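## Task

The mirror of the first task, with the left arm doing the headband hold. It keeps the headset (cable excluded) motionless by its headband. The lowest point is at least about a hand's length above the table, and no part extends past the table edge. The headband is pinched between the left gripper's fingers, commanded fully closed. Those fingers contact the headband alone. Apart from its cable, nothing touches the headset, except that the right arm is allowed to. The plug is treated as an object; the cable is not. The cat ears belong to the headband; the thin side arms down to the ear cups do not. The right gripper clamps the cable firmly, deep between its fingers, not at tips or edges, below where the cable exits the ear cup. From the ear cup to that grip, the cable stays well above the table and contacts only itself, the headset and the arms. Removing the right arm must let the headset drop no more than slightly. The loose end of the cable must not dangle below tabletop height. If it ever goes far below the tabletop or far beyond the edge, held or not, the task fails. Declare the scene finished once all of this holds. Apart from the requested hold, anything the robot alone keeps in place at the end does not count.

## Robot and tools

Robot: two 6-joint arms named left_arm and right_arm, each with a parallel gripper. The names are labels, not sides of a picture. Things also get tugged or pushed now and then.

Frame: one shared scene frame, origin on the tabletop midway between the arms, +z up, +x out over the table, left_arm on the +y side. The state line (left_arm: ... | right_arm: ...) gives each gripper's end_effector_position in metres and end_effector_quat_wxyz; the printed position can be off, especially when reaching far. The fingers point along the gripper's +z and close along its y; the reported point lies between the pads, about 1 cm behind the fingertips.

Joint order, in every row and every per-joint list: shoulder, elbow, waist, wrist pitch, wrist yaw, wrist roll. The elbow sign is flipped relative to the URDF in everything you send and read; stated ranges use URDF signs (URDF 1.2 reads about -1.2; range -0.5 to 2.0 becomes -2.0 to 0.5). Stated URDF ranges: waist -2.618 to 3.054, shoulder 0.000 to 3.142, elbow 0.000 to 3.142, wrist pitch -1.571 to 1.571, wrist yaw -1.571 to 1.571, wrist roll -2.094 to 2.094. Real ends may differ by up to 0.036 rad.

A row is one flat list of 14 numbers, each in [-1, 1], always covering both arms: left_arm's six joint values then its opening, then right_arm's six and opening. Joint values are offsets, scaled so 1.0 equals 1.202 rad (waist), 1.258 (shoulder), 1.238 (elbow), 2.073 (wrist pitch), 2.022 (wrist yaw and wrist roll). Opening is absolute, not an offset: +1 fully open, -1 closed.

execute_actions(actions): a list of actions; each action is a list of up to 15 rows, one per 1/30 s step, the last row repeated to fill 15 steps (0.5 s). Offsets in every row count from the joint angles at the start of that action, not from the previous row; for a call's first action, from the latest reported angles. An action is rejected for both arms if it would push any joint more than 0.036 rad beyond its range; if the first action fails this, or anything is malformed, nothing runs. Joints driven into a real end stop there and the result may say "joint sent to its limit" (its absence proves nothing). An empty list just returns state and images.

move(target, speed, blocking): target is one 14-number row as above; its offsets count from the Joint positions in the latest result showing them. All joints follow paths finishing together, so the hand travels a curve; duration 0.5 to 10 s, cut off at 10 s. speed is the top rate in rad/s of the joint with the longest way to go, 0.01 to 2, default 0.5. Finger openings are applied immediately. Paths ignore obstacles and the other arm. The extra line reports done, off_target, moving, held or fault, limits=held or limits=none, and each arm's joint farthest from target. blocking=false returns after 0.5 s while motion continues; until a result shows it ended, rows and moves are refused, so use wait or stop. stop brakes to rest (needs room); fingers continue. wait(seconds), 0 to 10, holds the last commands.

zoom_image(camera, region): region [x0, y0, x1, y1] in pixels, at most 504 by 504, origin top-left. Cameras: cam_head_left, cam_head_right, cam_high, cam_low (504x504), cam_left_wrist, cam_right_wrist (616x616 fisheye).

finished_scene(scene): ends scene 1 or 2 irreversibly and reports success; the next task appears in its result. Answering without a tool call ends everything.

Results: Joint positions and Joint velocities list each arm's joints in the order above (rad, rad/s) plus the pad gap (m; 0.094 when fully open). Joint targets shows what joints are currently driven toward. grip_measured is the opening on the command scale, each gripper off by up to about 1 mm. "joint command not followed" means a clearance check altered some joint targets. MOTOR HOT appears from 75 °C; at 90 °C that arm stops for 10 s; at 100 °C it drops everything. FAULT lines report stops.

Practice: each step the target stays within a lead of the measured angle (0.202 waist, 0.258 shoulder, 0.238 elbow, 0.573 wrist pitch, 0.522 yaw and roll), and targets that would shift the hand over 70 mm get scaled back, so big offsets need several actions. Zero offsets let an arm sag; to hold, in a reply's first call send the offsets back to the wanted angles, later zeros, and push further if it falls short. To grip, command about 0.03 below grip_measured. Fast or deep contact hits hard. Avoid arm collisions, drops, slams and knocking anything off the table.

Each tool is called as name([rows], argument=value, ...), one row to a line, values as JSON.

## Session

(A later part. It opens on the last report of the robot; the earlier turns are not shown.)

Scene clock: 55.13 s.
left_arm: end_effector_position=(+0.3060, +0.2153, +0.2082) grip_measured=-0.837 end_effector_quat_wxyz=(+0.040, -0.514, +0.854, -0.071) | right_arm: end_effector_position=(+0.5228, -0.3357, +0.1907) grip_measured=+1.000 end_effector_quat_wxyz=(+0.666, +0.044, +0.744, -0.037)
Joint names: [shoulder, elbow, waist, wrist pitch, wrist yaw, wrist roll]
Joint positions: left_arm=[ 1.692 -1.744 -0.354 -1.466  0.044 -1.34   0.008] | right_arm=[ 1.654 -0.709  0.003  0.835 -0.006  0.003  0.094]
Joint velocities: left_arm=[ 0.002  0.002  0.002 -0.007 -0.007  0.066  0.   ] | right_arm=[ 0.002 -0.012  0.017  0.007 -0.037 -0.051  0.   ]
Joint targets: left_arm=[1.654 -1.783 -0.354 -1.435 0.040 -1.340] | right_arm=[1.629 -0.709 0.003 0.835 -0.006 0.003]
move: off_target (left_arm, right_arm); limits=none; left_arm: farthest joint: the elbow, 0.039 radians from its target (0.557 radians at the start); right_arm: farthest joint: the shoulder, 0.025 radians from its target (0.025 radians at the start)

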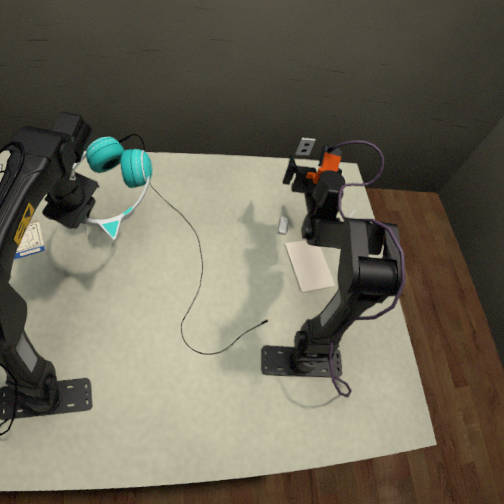

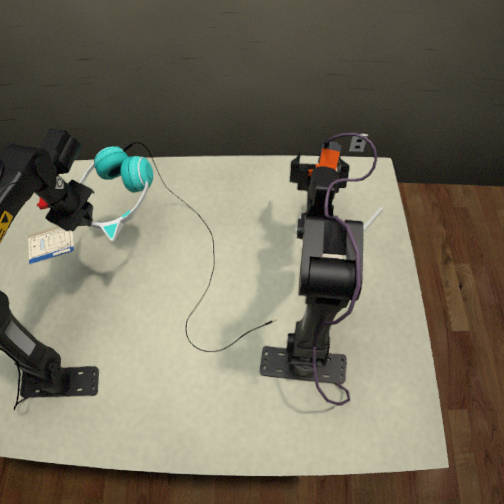

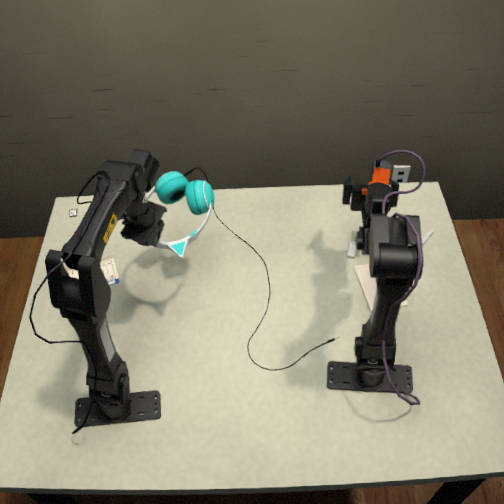

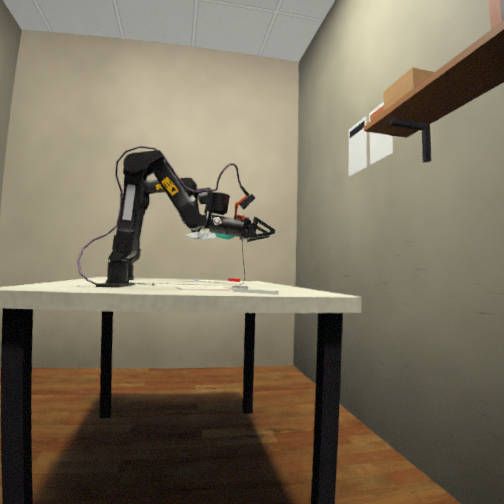

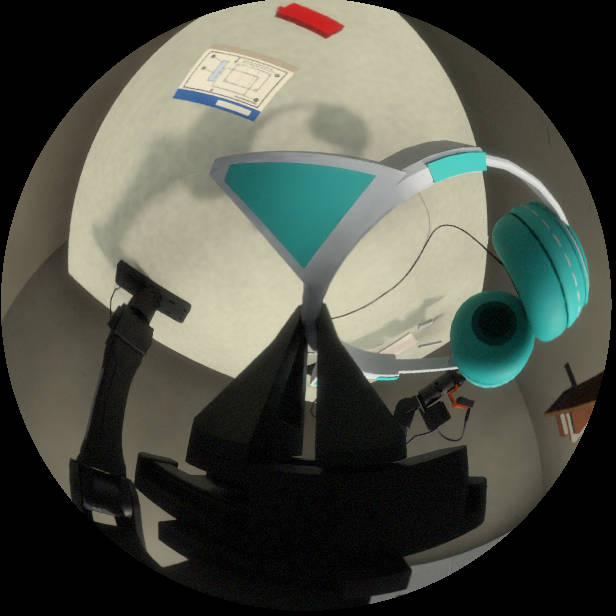

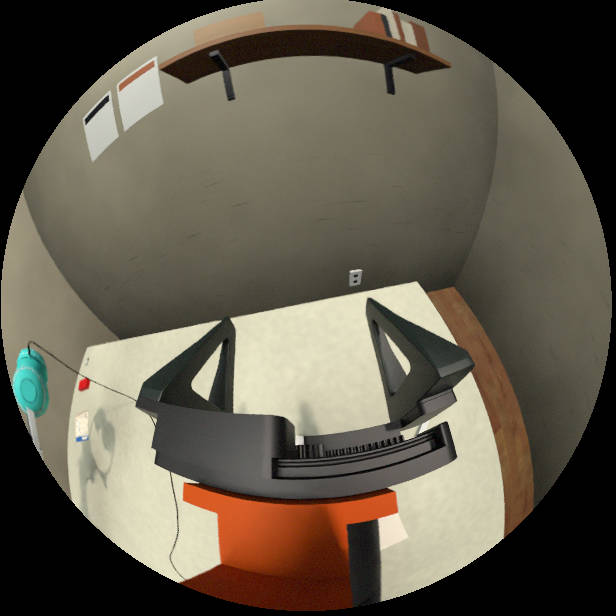

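move(target=[-0.12,-0.05,-0.1,0.1,0,0.62,-1,-0.02,0,0,0,0,0,1])

move(target=[-0.22,0.1,-0.2,0.58,0,0.8,-1,-0.02,0,0,0,0,0,1])

move(target=[-0.03,-0.035,0,0.045,0,0,-1,-0.02,0,0.72,0.01,0,0,1])

Scene clock: 62.03 s.
left_arm: end_effector_position=(+0.3202, +0.1760, +0.2608) grip_measured=-0.837 end_effector_quat_wxyz=(+0.209, +0.139, +0.966, -0.057) | right_arm: end_effector_position=(+0.5228, -0.3357, +0.1907) grip_measured=+1.000 end_effector_quat_wxyz=(+0.666, +0.044, +0.744, -0.037)
Joint names: [shoulder, elbow, waist, wrist pitch, wrist yaw, wrist roll]
Joint positions: left_arm=[ 1.582 -1.764 -0.462 -1.316  0.02  -0.08   0.008] | right_arm=[ 1.654 -0.709  0.003  0.835 -0.006  0.003  0.094]
Joint velocities: left_arm=[-0.027 -0.002 -0.002 -0.037  0.022  0.037 -0.001] | right_arm=[-0.002 -0.012 -0.012  0.007  0.066  0.022  0.   ]
Joint targets: left_arm=[1.541 -1.805 -0.474 -1.258 0.044 -0.086] | right_arm=[1.629 -0.709 0.003 0.835 -0.006 0.003]
move: off_target (left_arm, right_arm); limits=none; left_arm: farthest joint: the wrist pitch, 0.057 radians from its target (0.207 radians at the start); right_arm: farthest joint: the shoulder, 0.025 radians from its target (0.025 radians at the start)

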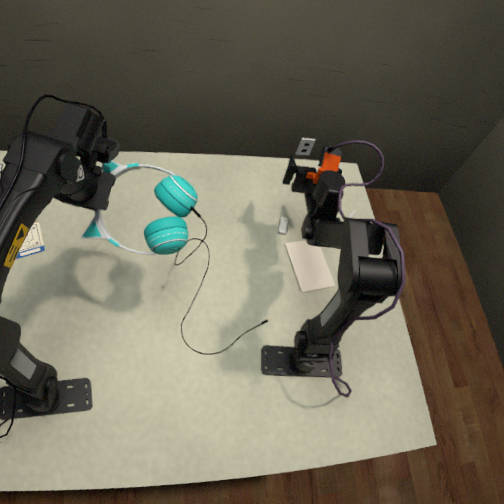

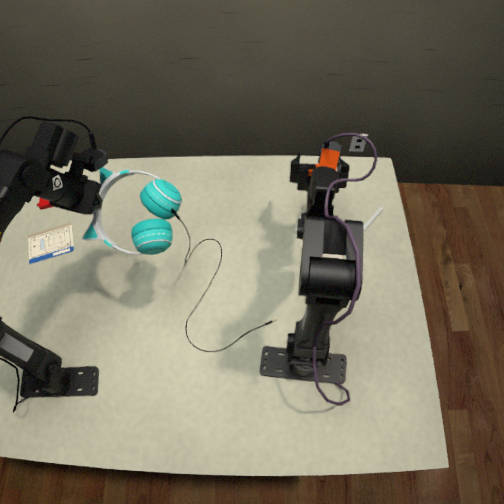

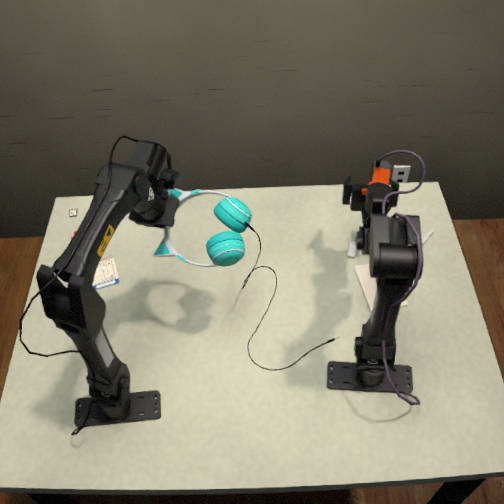

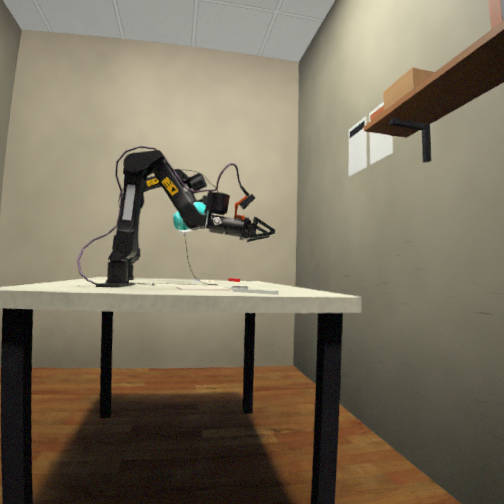

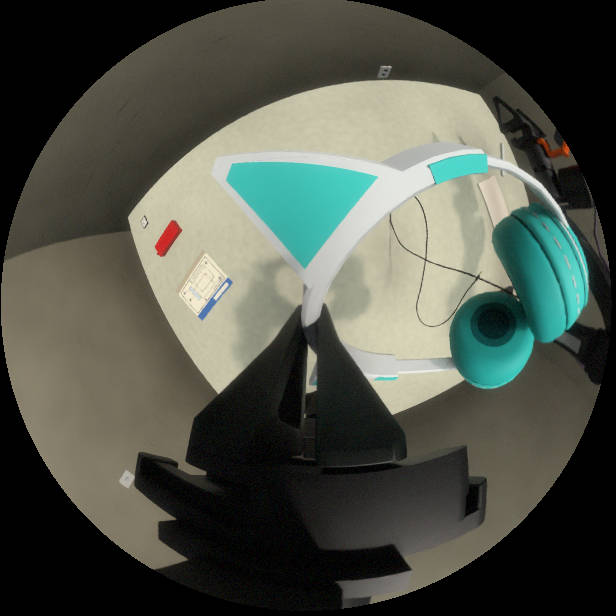

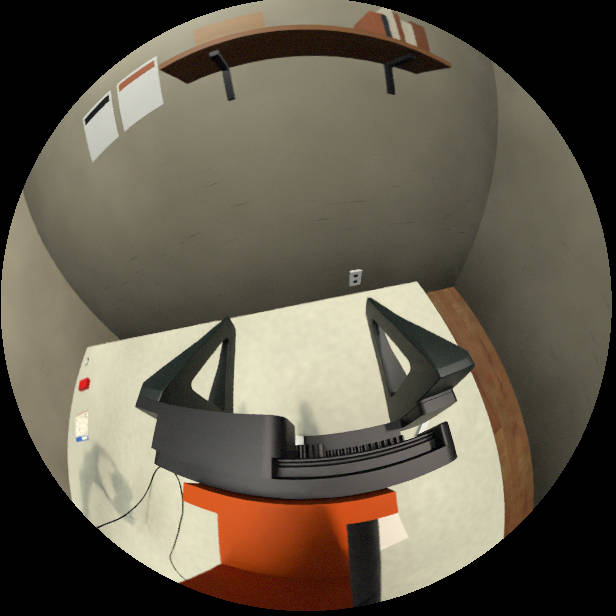

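Scene clock: 66.03 s.
left_arm: end_effector_position=(+0.3403, +0.0669, +0.5226) grip_measured=-0.837 end_effector_quat_wxyz=(+0.655, +0.596, +0.325, +0.333) | right_arm: end_effector_position=(+0.5228, -0.3357, +0.1907) grip_measured=+1.000 end_effector_quat_wxyz=(+0.666, +0.044, +0.744, -0.037)
Joint names: [shoulder, elbow, waist, wrist pitch, wrist yaw, wrist roll]
Joint positions: left_arm=[ 1.345 -1.633 -0.69  -0.21   0.013  1.541  0.008] | right_arm=[ 1.654 -0.709  0.003  0.835 -0.006  0.003  0.094]
Joint velocities: left_arm=[-0.012  0.007 -0.002 -0.022  0.007 -0.066 -0.001] | right_arm=[-0.002 -0.002 -0.022  0.051  0.022  0.051  0.   ]
Joint targets: left_arm=[1.305 -1.640 -0.703 -0.113 0.021 1.538] | right_arm=[1.629 -0.709 0.003 0.835 -0.006 0.003]
move: off_target (left_arm, right_arm); limits=none; left_arm: farthest joint: the wrist pitch, 0.096 radians from its target (1.202 radians at the start); right_arm: farthest joint: the shoulder, 0.025 radians from its target (0.025 radians at the start)

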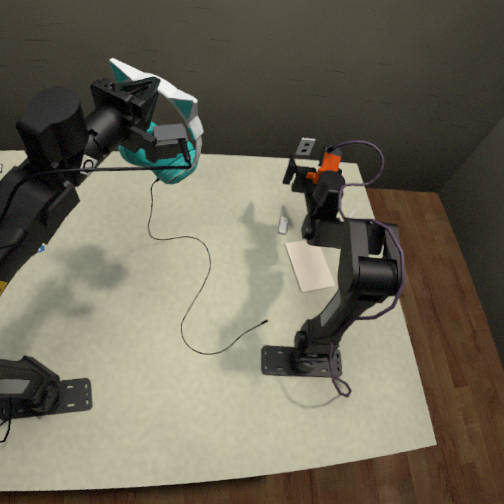

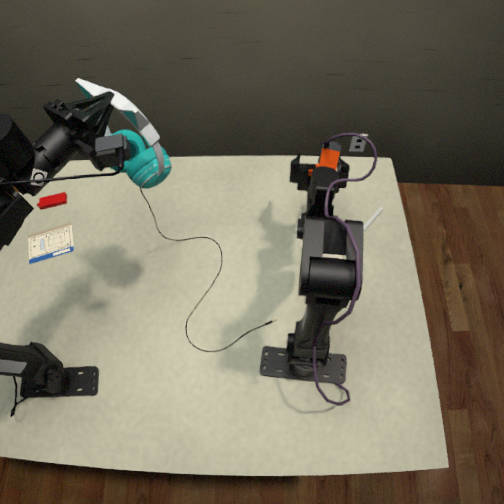

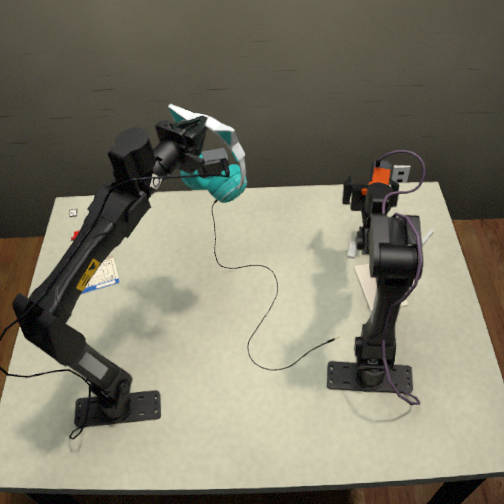

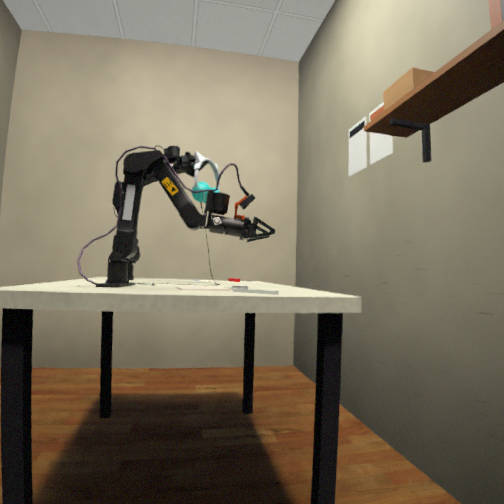

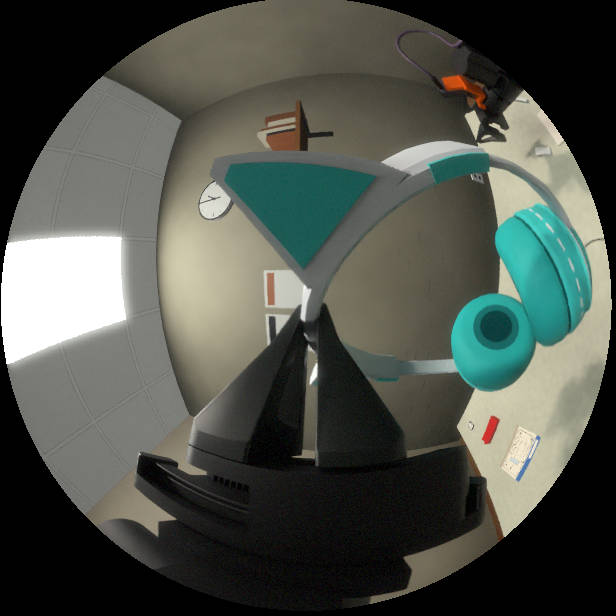

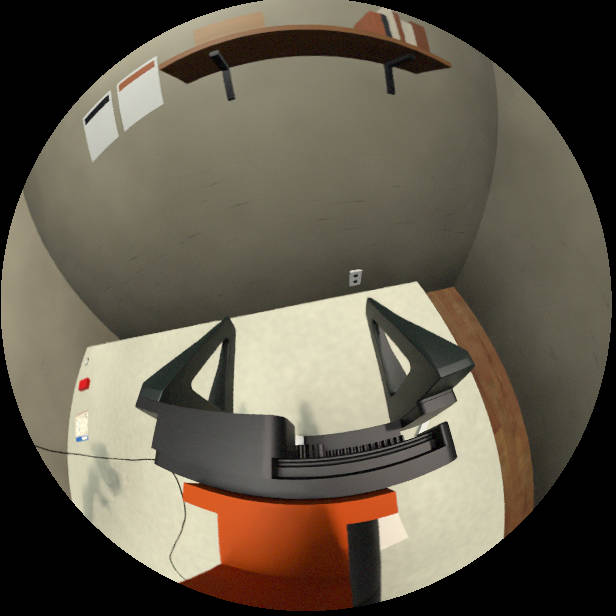

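Scene clock: 68.17 s.
left_arm: end_effector_position=(+0.3411, +0.0664, +0.5186) grip_measured=-0.837 end_effector_quat_wxyz=(+0.651, +0.600, +0.326, +0.332) | right_arm: end_effector_position=(+0.3978, +0.0471, +0.1915) grip_measured=+1.000 end_effector_quat_wxyz=(+0.621, -0.271, +0.693, +0.246)
Joint names: [shoulder, elbow, waist, wrist pitch, wrist yaw, wrist roll]
Joint positions: left_arm=[ 1.345 -1.626 -0.69  -0.213  0.013  1.544  0.008] | right_arm=[ 1.654 -0.709  0.867  0.838 -0.006  0.003  0.094]
Joint velocities: left_arm=[ 0.002  0.002 -0.027 -0.066 -0.037  0.007 -0.   ] | right_arm=[ 0.012 -0.017 -0.012  0.081 -0.007  0.007  0.   ]
Joint targets: left_arm=[1.307 -1.676 -0.690 -0.117 0.013 1.541] | right_arm=[1.629 -0.709 0.869 0.856 -0.006 0.003]
move: off_target (left_arm, right_arm); limits=none; left_arm: farthest joint: the wrist pitch, 0.096 radians from its target (0.093 radians at the start); right_arm: farthest joint: the shoulder, 0.025 radians from its target (0.025 radians at the start)

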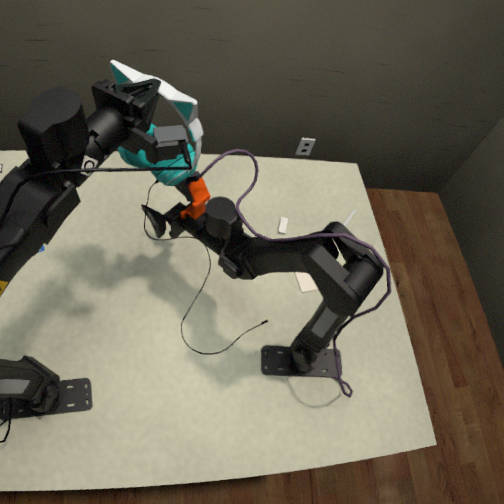

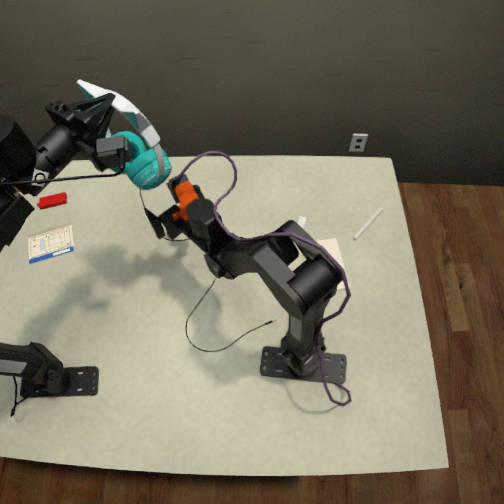

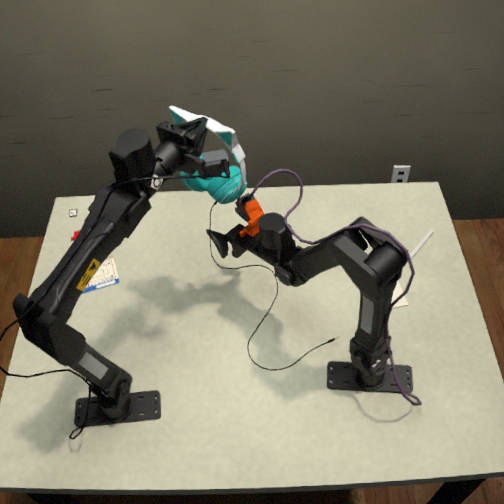

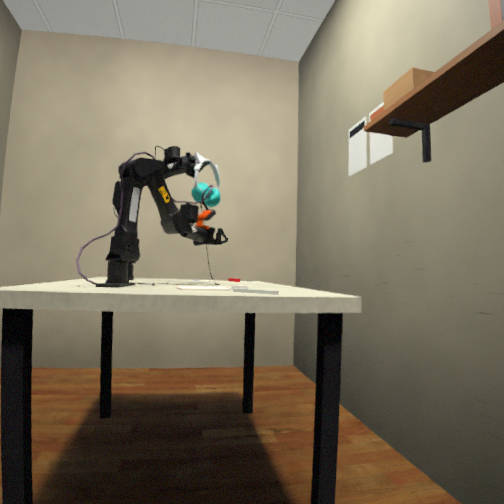

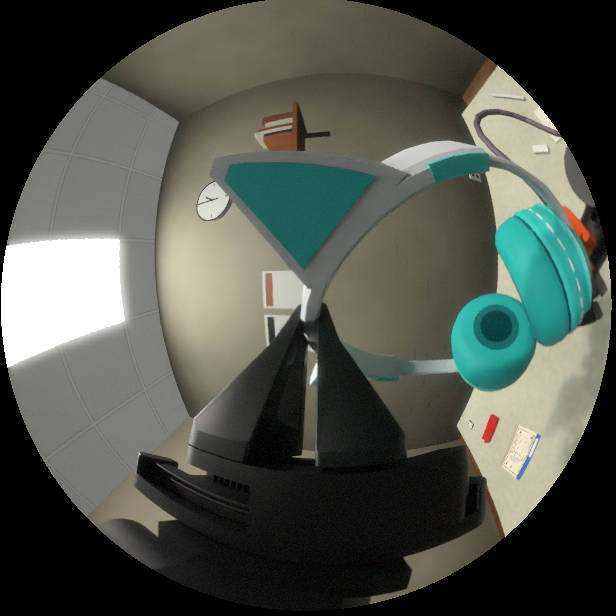

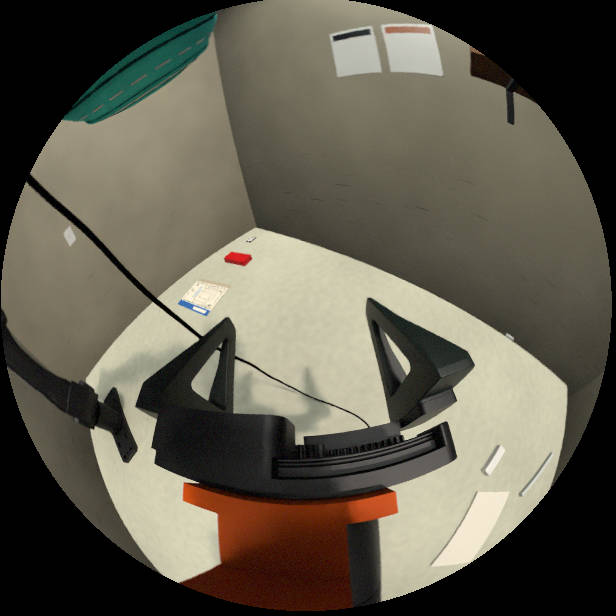

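move(target=[-0.03,-0.04,0,0.046,0,0,-1,-0.2,0.2,0,0.02,0,0,1])

move(target=[-0.03,-0.04,0,0.046,0,0,-1,-0.02,0,0.16,0.01,0,0,1], speed=0.3)

Scene clock: 71.87 s.
left_arm: end_effector_position=(+0.3412, +0.0664, +0.5184) grip_measured=-0.837 end_effector_quat_wxyz=(+0.650, +0.600, +0.325, +0.333) | right_arm: end_effector_position=(+0.3525, +0.0054, +0.1898) grip_measured=+1.000 end_effector_quat_wxyz=(+0.625, -0.270, +0.690, +0.247)
Joint names: [shoulder, elbow, waist, wrist pitch, wrist yaw, wrist roll]
Joint positions: left_arm=[ 1.345 -1.626 -0.69  -0.214  0.013  1.547  0.008] | right_arm=[ 1.428 -0.469  0.867  0.862 -0.006  0.003  0.094]
Joint velocities: left_arm=[ 0.007 -0.007 -0.007 -0.095  0.022  0.007  0.   ] | right_arm=[ 0.007 -0.017  0.002  0.125 -0.037 -0.007  0.   ]
Joint targets: left_arm=[1.307 -1.676 -0.690 -0.118 0.013 1.544] | right_arm=[1.402 -0.461 0.867 0.880 -0.006 0.003]
move: off_target (left_arm, right_arm); limits=none; left_arm: farthest joint: the wrist pitch, 0.096 radians from its target (0.095 radians at the start); right_arm: farthest joint: the shoulder, 0.026 radians from its target (0.252 radians at the start)

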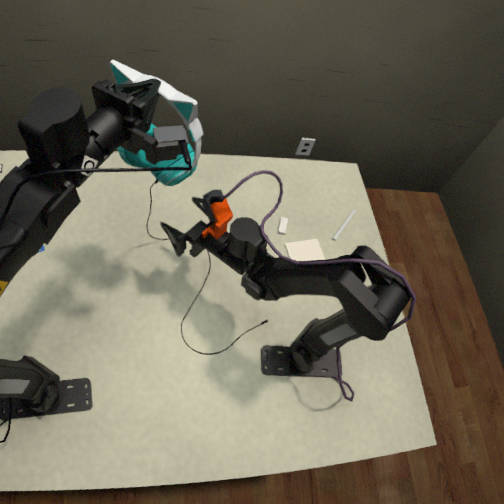

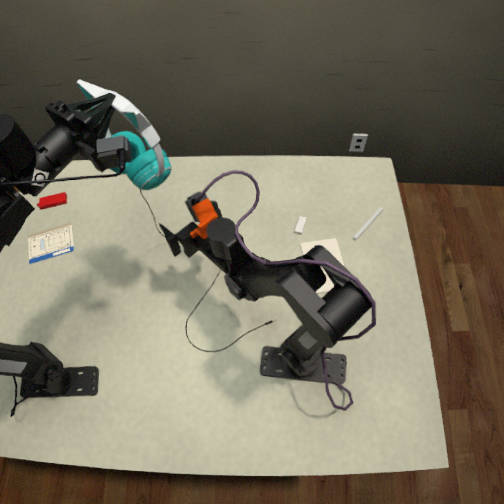

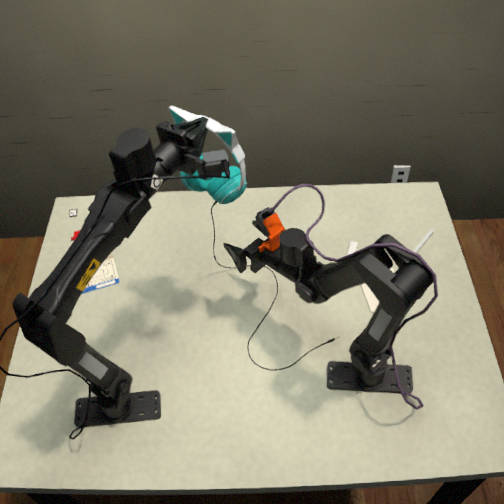

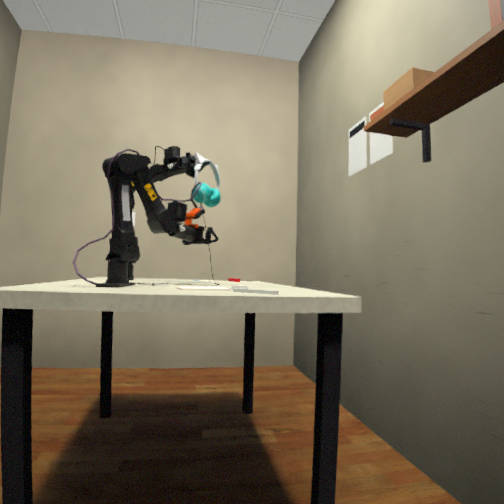

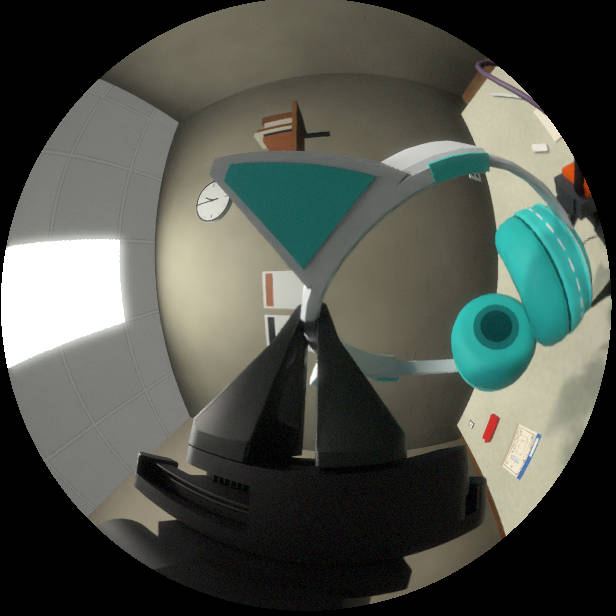

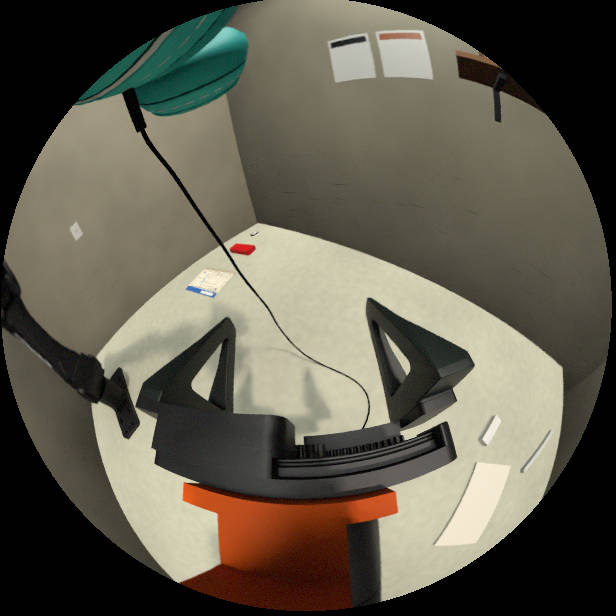

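Scene clock: 73.00 s.
left_arm: end_effector_position=(+0.3412, +0.0663, +0.5181) grip_measured=-0.837 end_effector_quat_wxyz=(+0.649, +0.601, +0.324, +0.334) | right_arm: end_effector_position=(+0.2948, +0.0572, +0.1906) grip_measured=+1.000 end_effector_quat_wxyz=(+0.601, -0.332, +0.661, +0.304)
Joint names: [shoulder, elbow, waist, wrist pitch, wrist yaw, wrist roll]
Joint positions: left_arm=[ 1.345 -1.626 -0.69  -0.215  0.013  1.551  0.008] | right_arm=[ 1.428 -0.469  1.052  0.865 -0.006  0.003  0.094]
Joint velocities: left_arm=[ 0.007  0.012 -0.002 -0.051  0.066  0.007  0.001] | right_arm=[ 0.007 -0.012 -0.022  0.051 -0.037  0.007  0.   ]
Joint targets: left_arm=[1.307 -1.676 -0.690 -0.119 0.013 1.547] | right_arm=[1.403 -0.469 1.059 0.883 -0.006 0.003]
move: off_target (left_arm, right_arm); limits=none; left_arm: farthest joint: the wrist pitch, 0.096 radians from its target (0.095 radians at the start); right_arm: farthest joint: the shoulder, 0.025 radians from its target (0.025 radians at the start)

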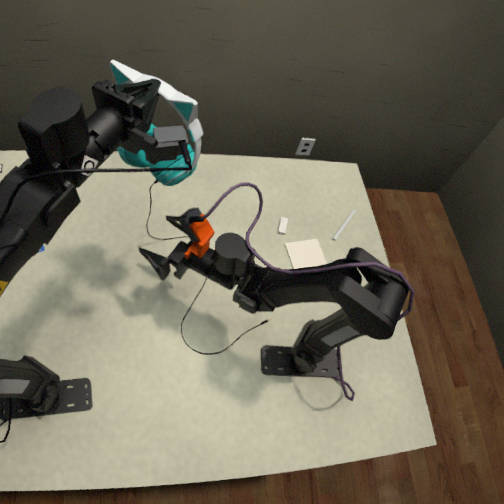

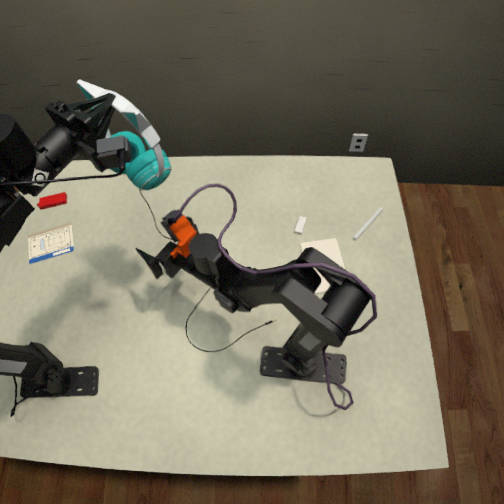

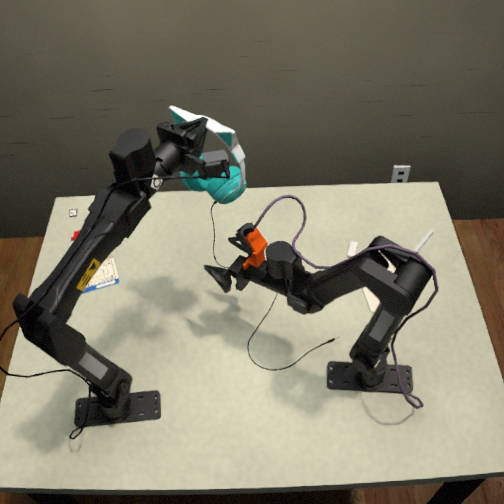

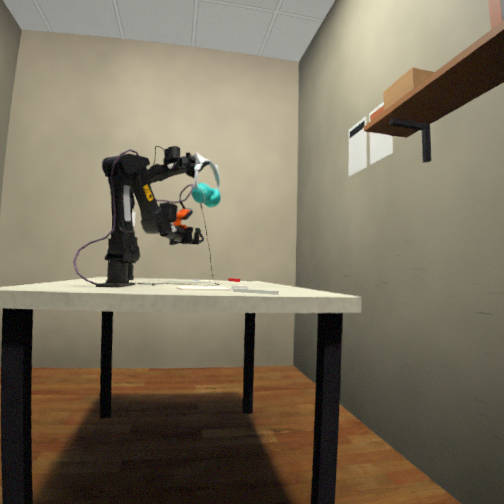

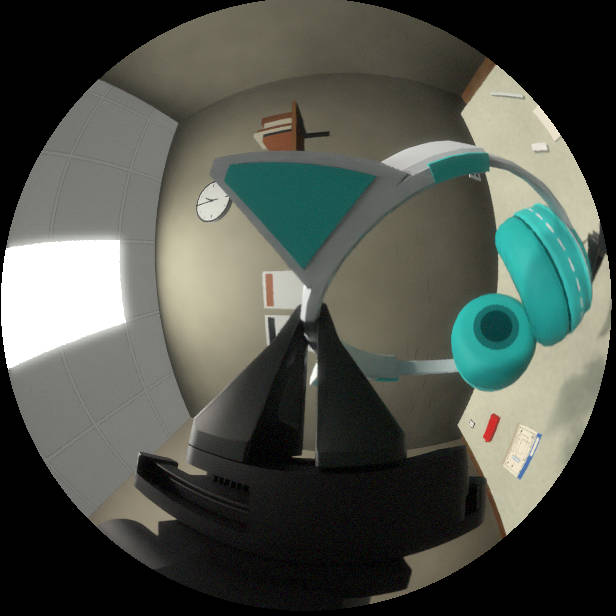

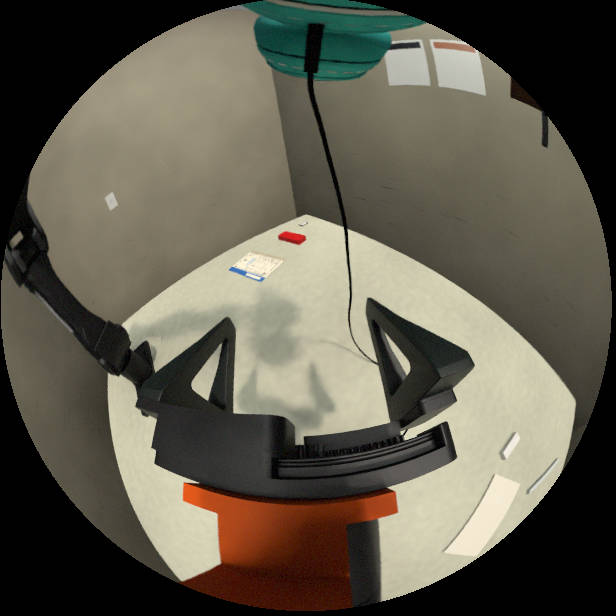

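move(target=[-0.03,-0.04,0,0.046,0,0,-1,0.12,-0.14,-0.03,0.02,0,0,1], speed=0.25)

Scene clock: 81.93 s.
left_arm: end_effector_position=(+0.3412, +0.0663, +0.5179) grip_measured=-0.837 end_effector_quat_wxyz=(+0.649, +0.602, +0.324, +0.335) | right_arm: end_effector_position=(+0.3278, +0.0806, +0.2009) grip_measured=+1.000 end_effector_quat_wxyz=(+0.614, -0.319, +0.657, +0.301)
Joint names: [shoulder, elbow, waist, wrist pitch, wrist yaw, wrist roll]
Joint positions: left_arm=[ 1.345 -1.626 -0.69  -0.216  0.013  1.554  0.008] | right_arm=[ 1.57  -0.615  1.024  0.889 -0.006  0.003  0.094]
Joint velocities: left_arm=[ 0.007  0.017 -0.007  0.022 -0.081  0.007  0.001] | right_arm=[-0.012 -0.027 -0.012  0.022 -0.081  0.066  0.   ]
Joint targets: left_arm=[1.307 -1.676 -0.690 -0.120 0.013 1.551] | right_arm=[1.579 -0.642 1.016 0.907 -0.006 0.003]
move: off_target (left_arm, right_arm); limits=none; left_arm: farthest joint: the wrist pitch, 0.096 radians from its target (0.095 radians at the start); right_arm: farthest joint: the elbow, 0.027 radians from its target (0.173 radians at the start)

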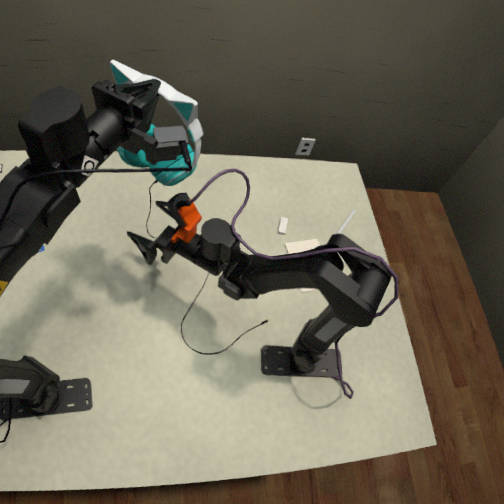

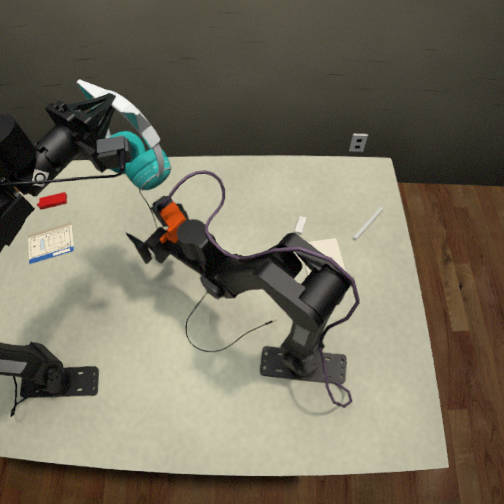

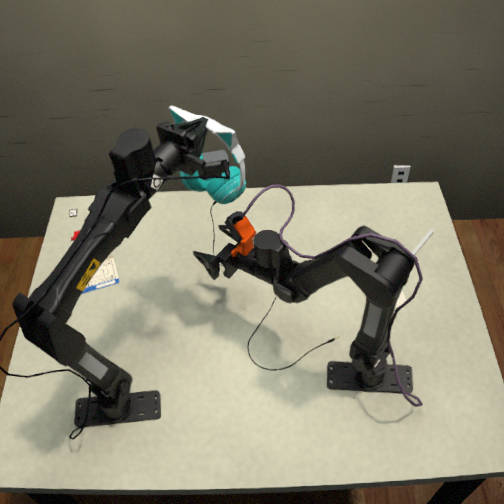

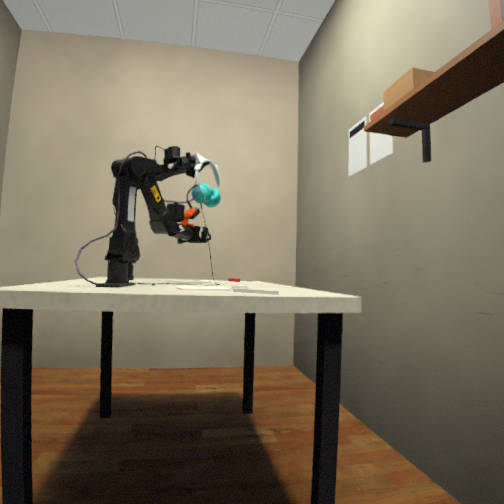

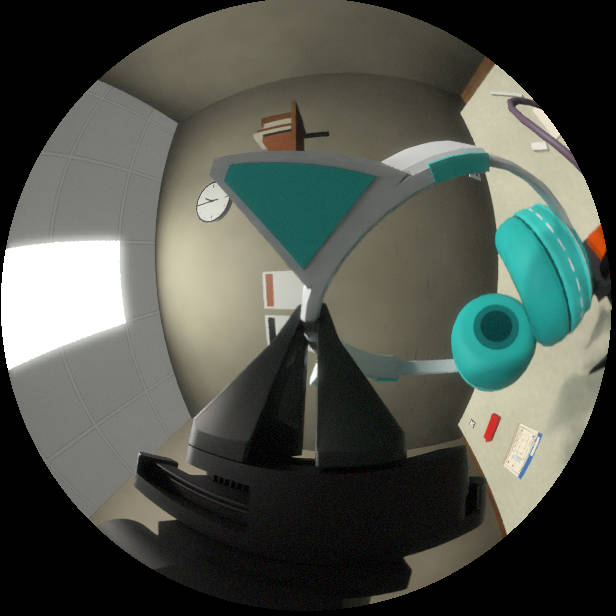

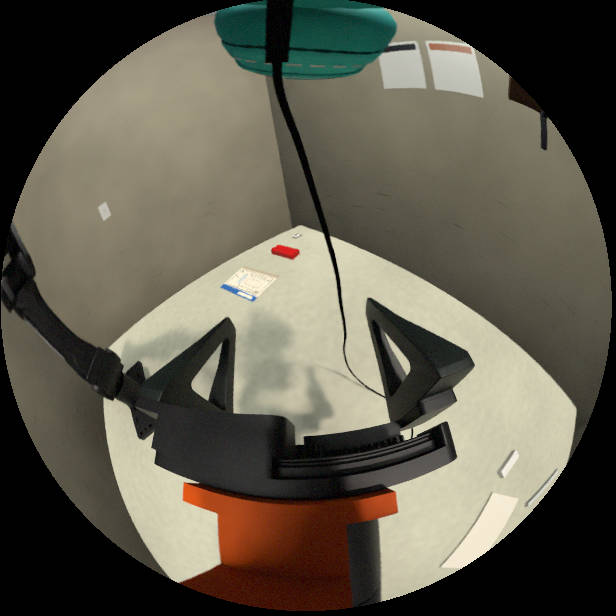

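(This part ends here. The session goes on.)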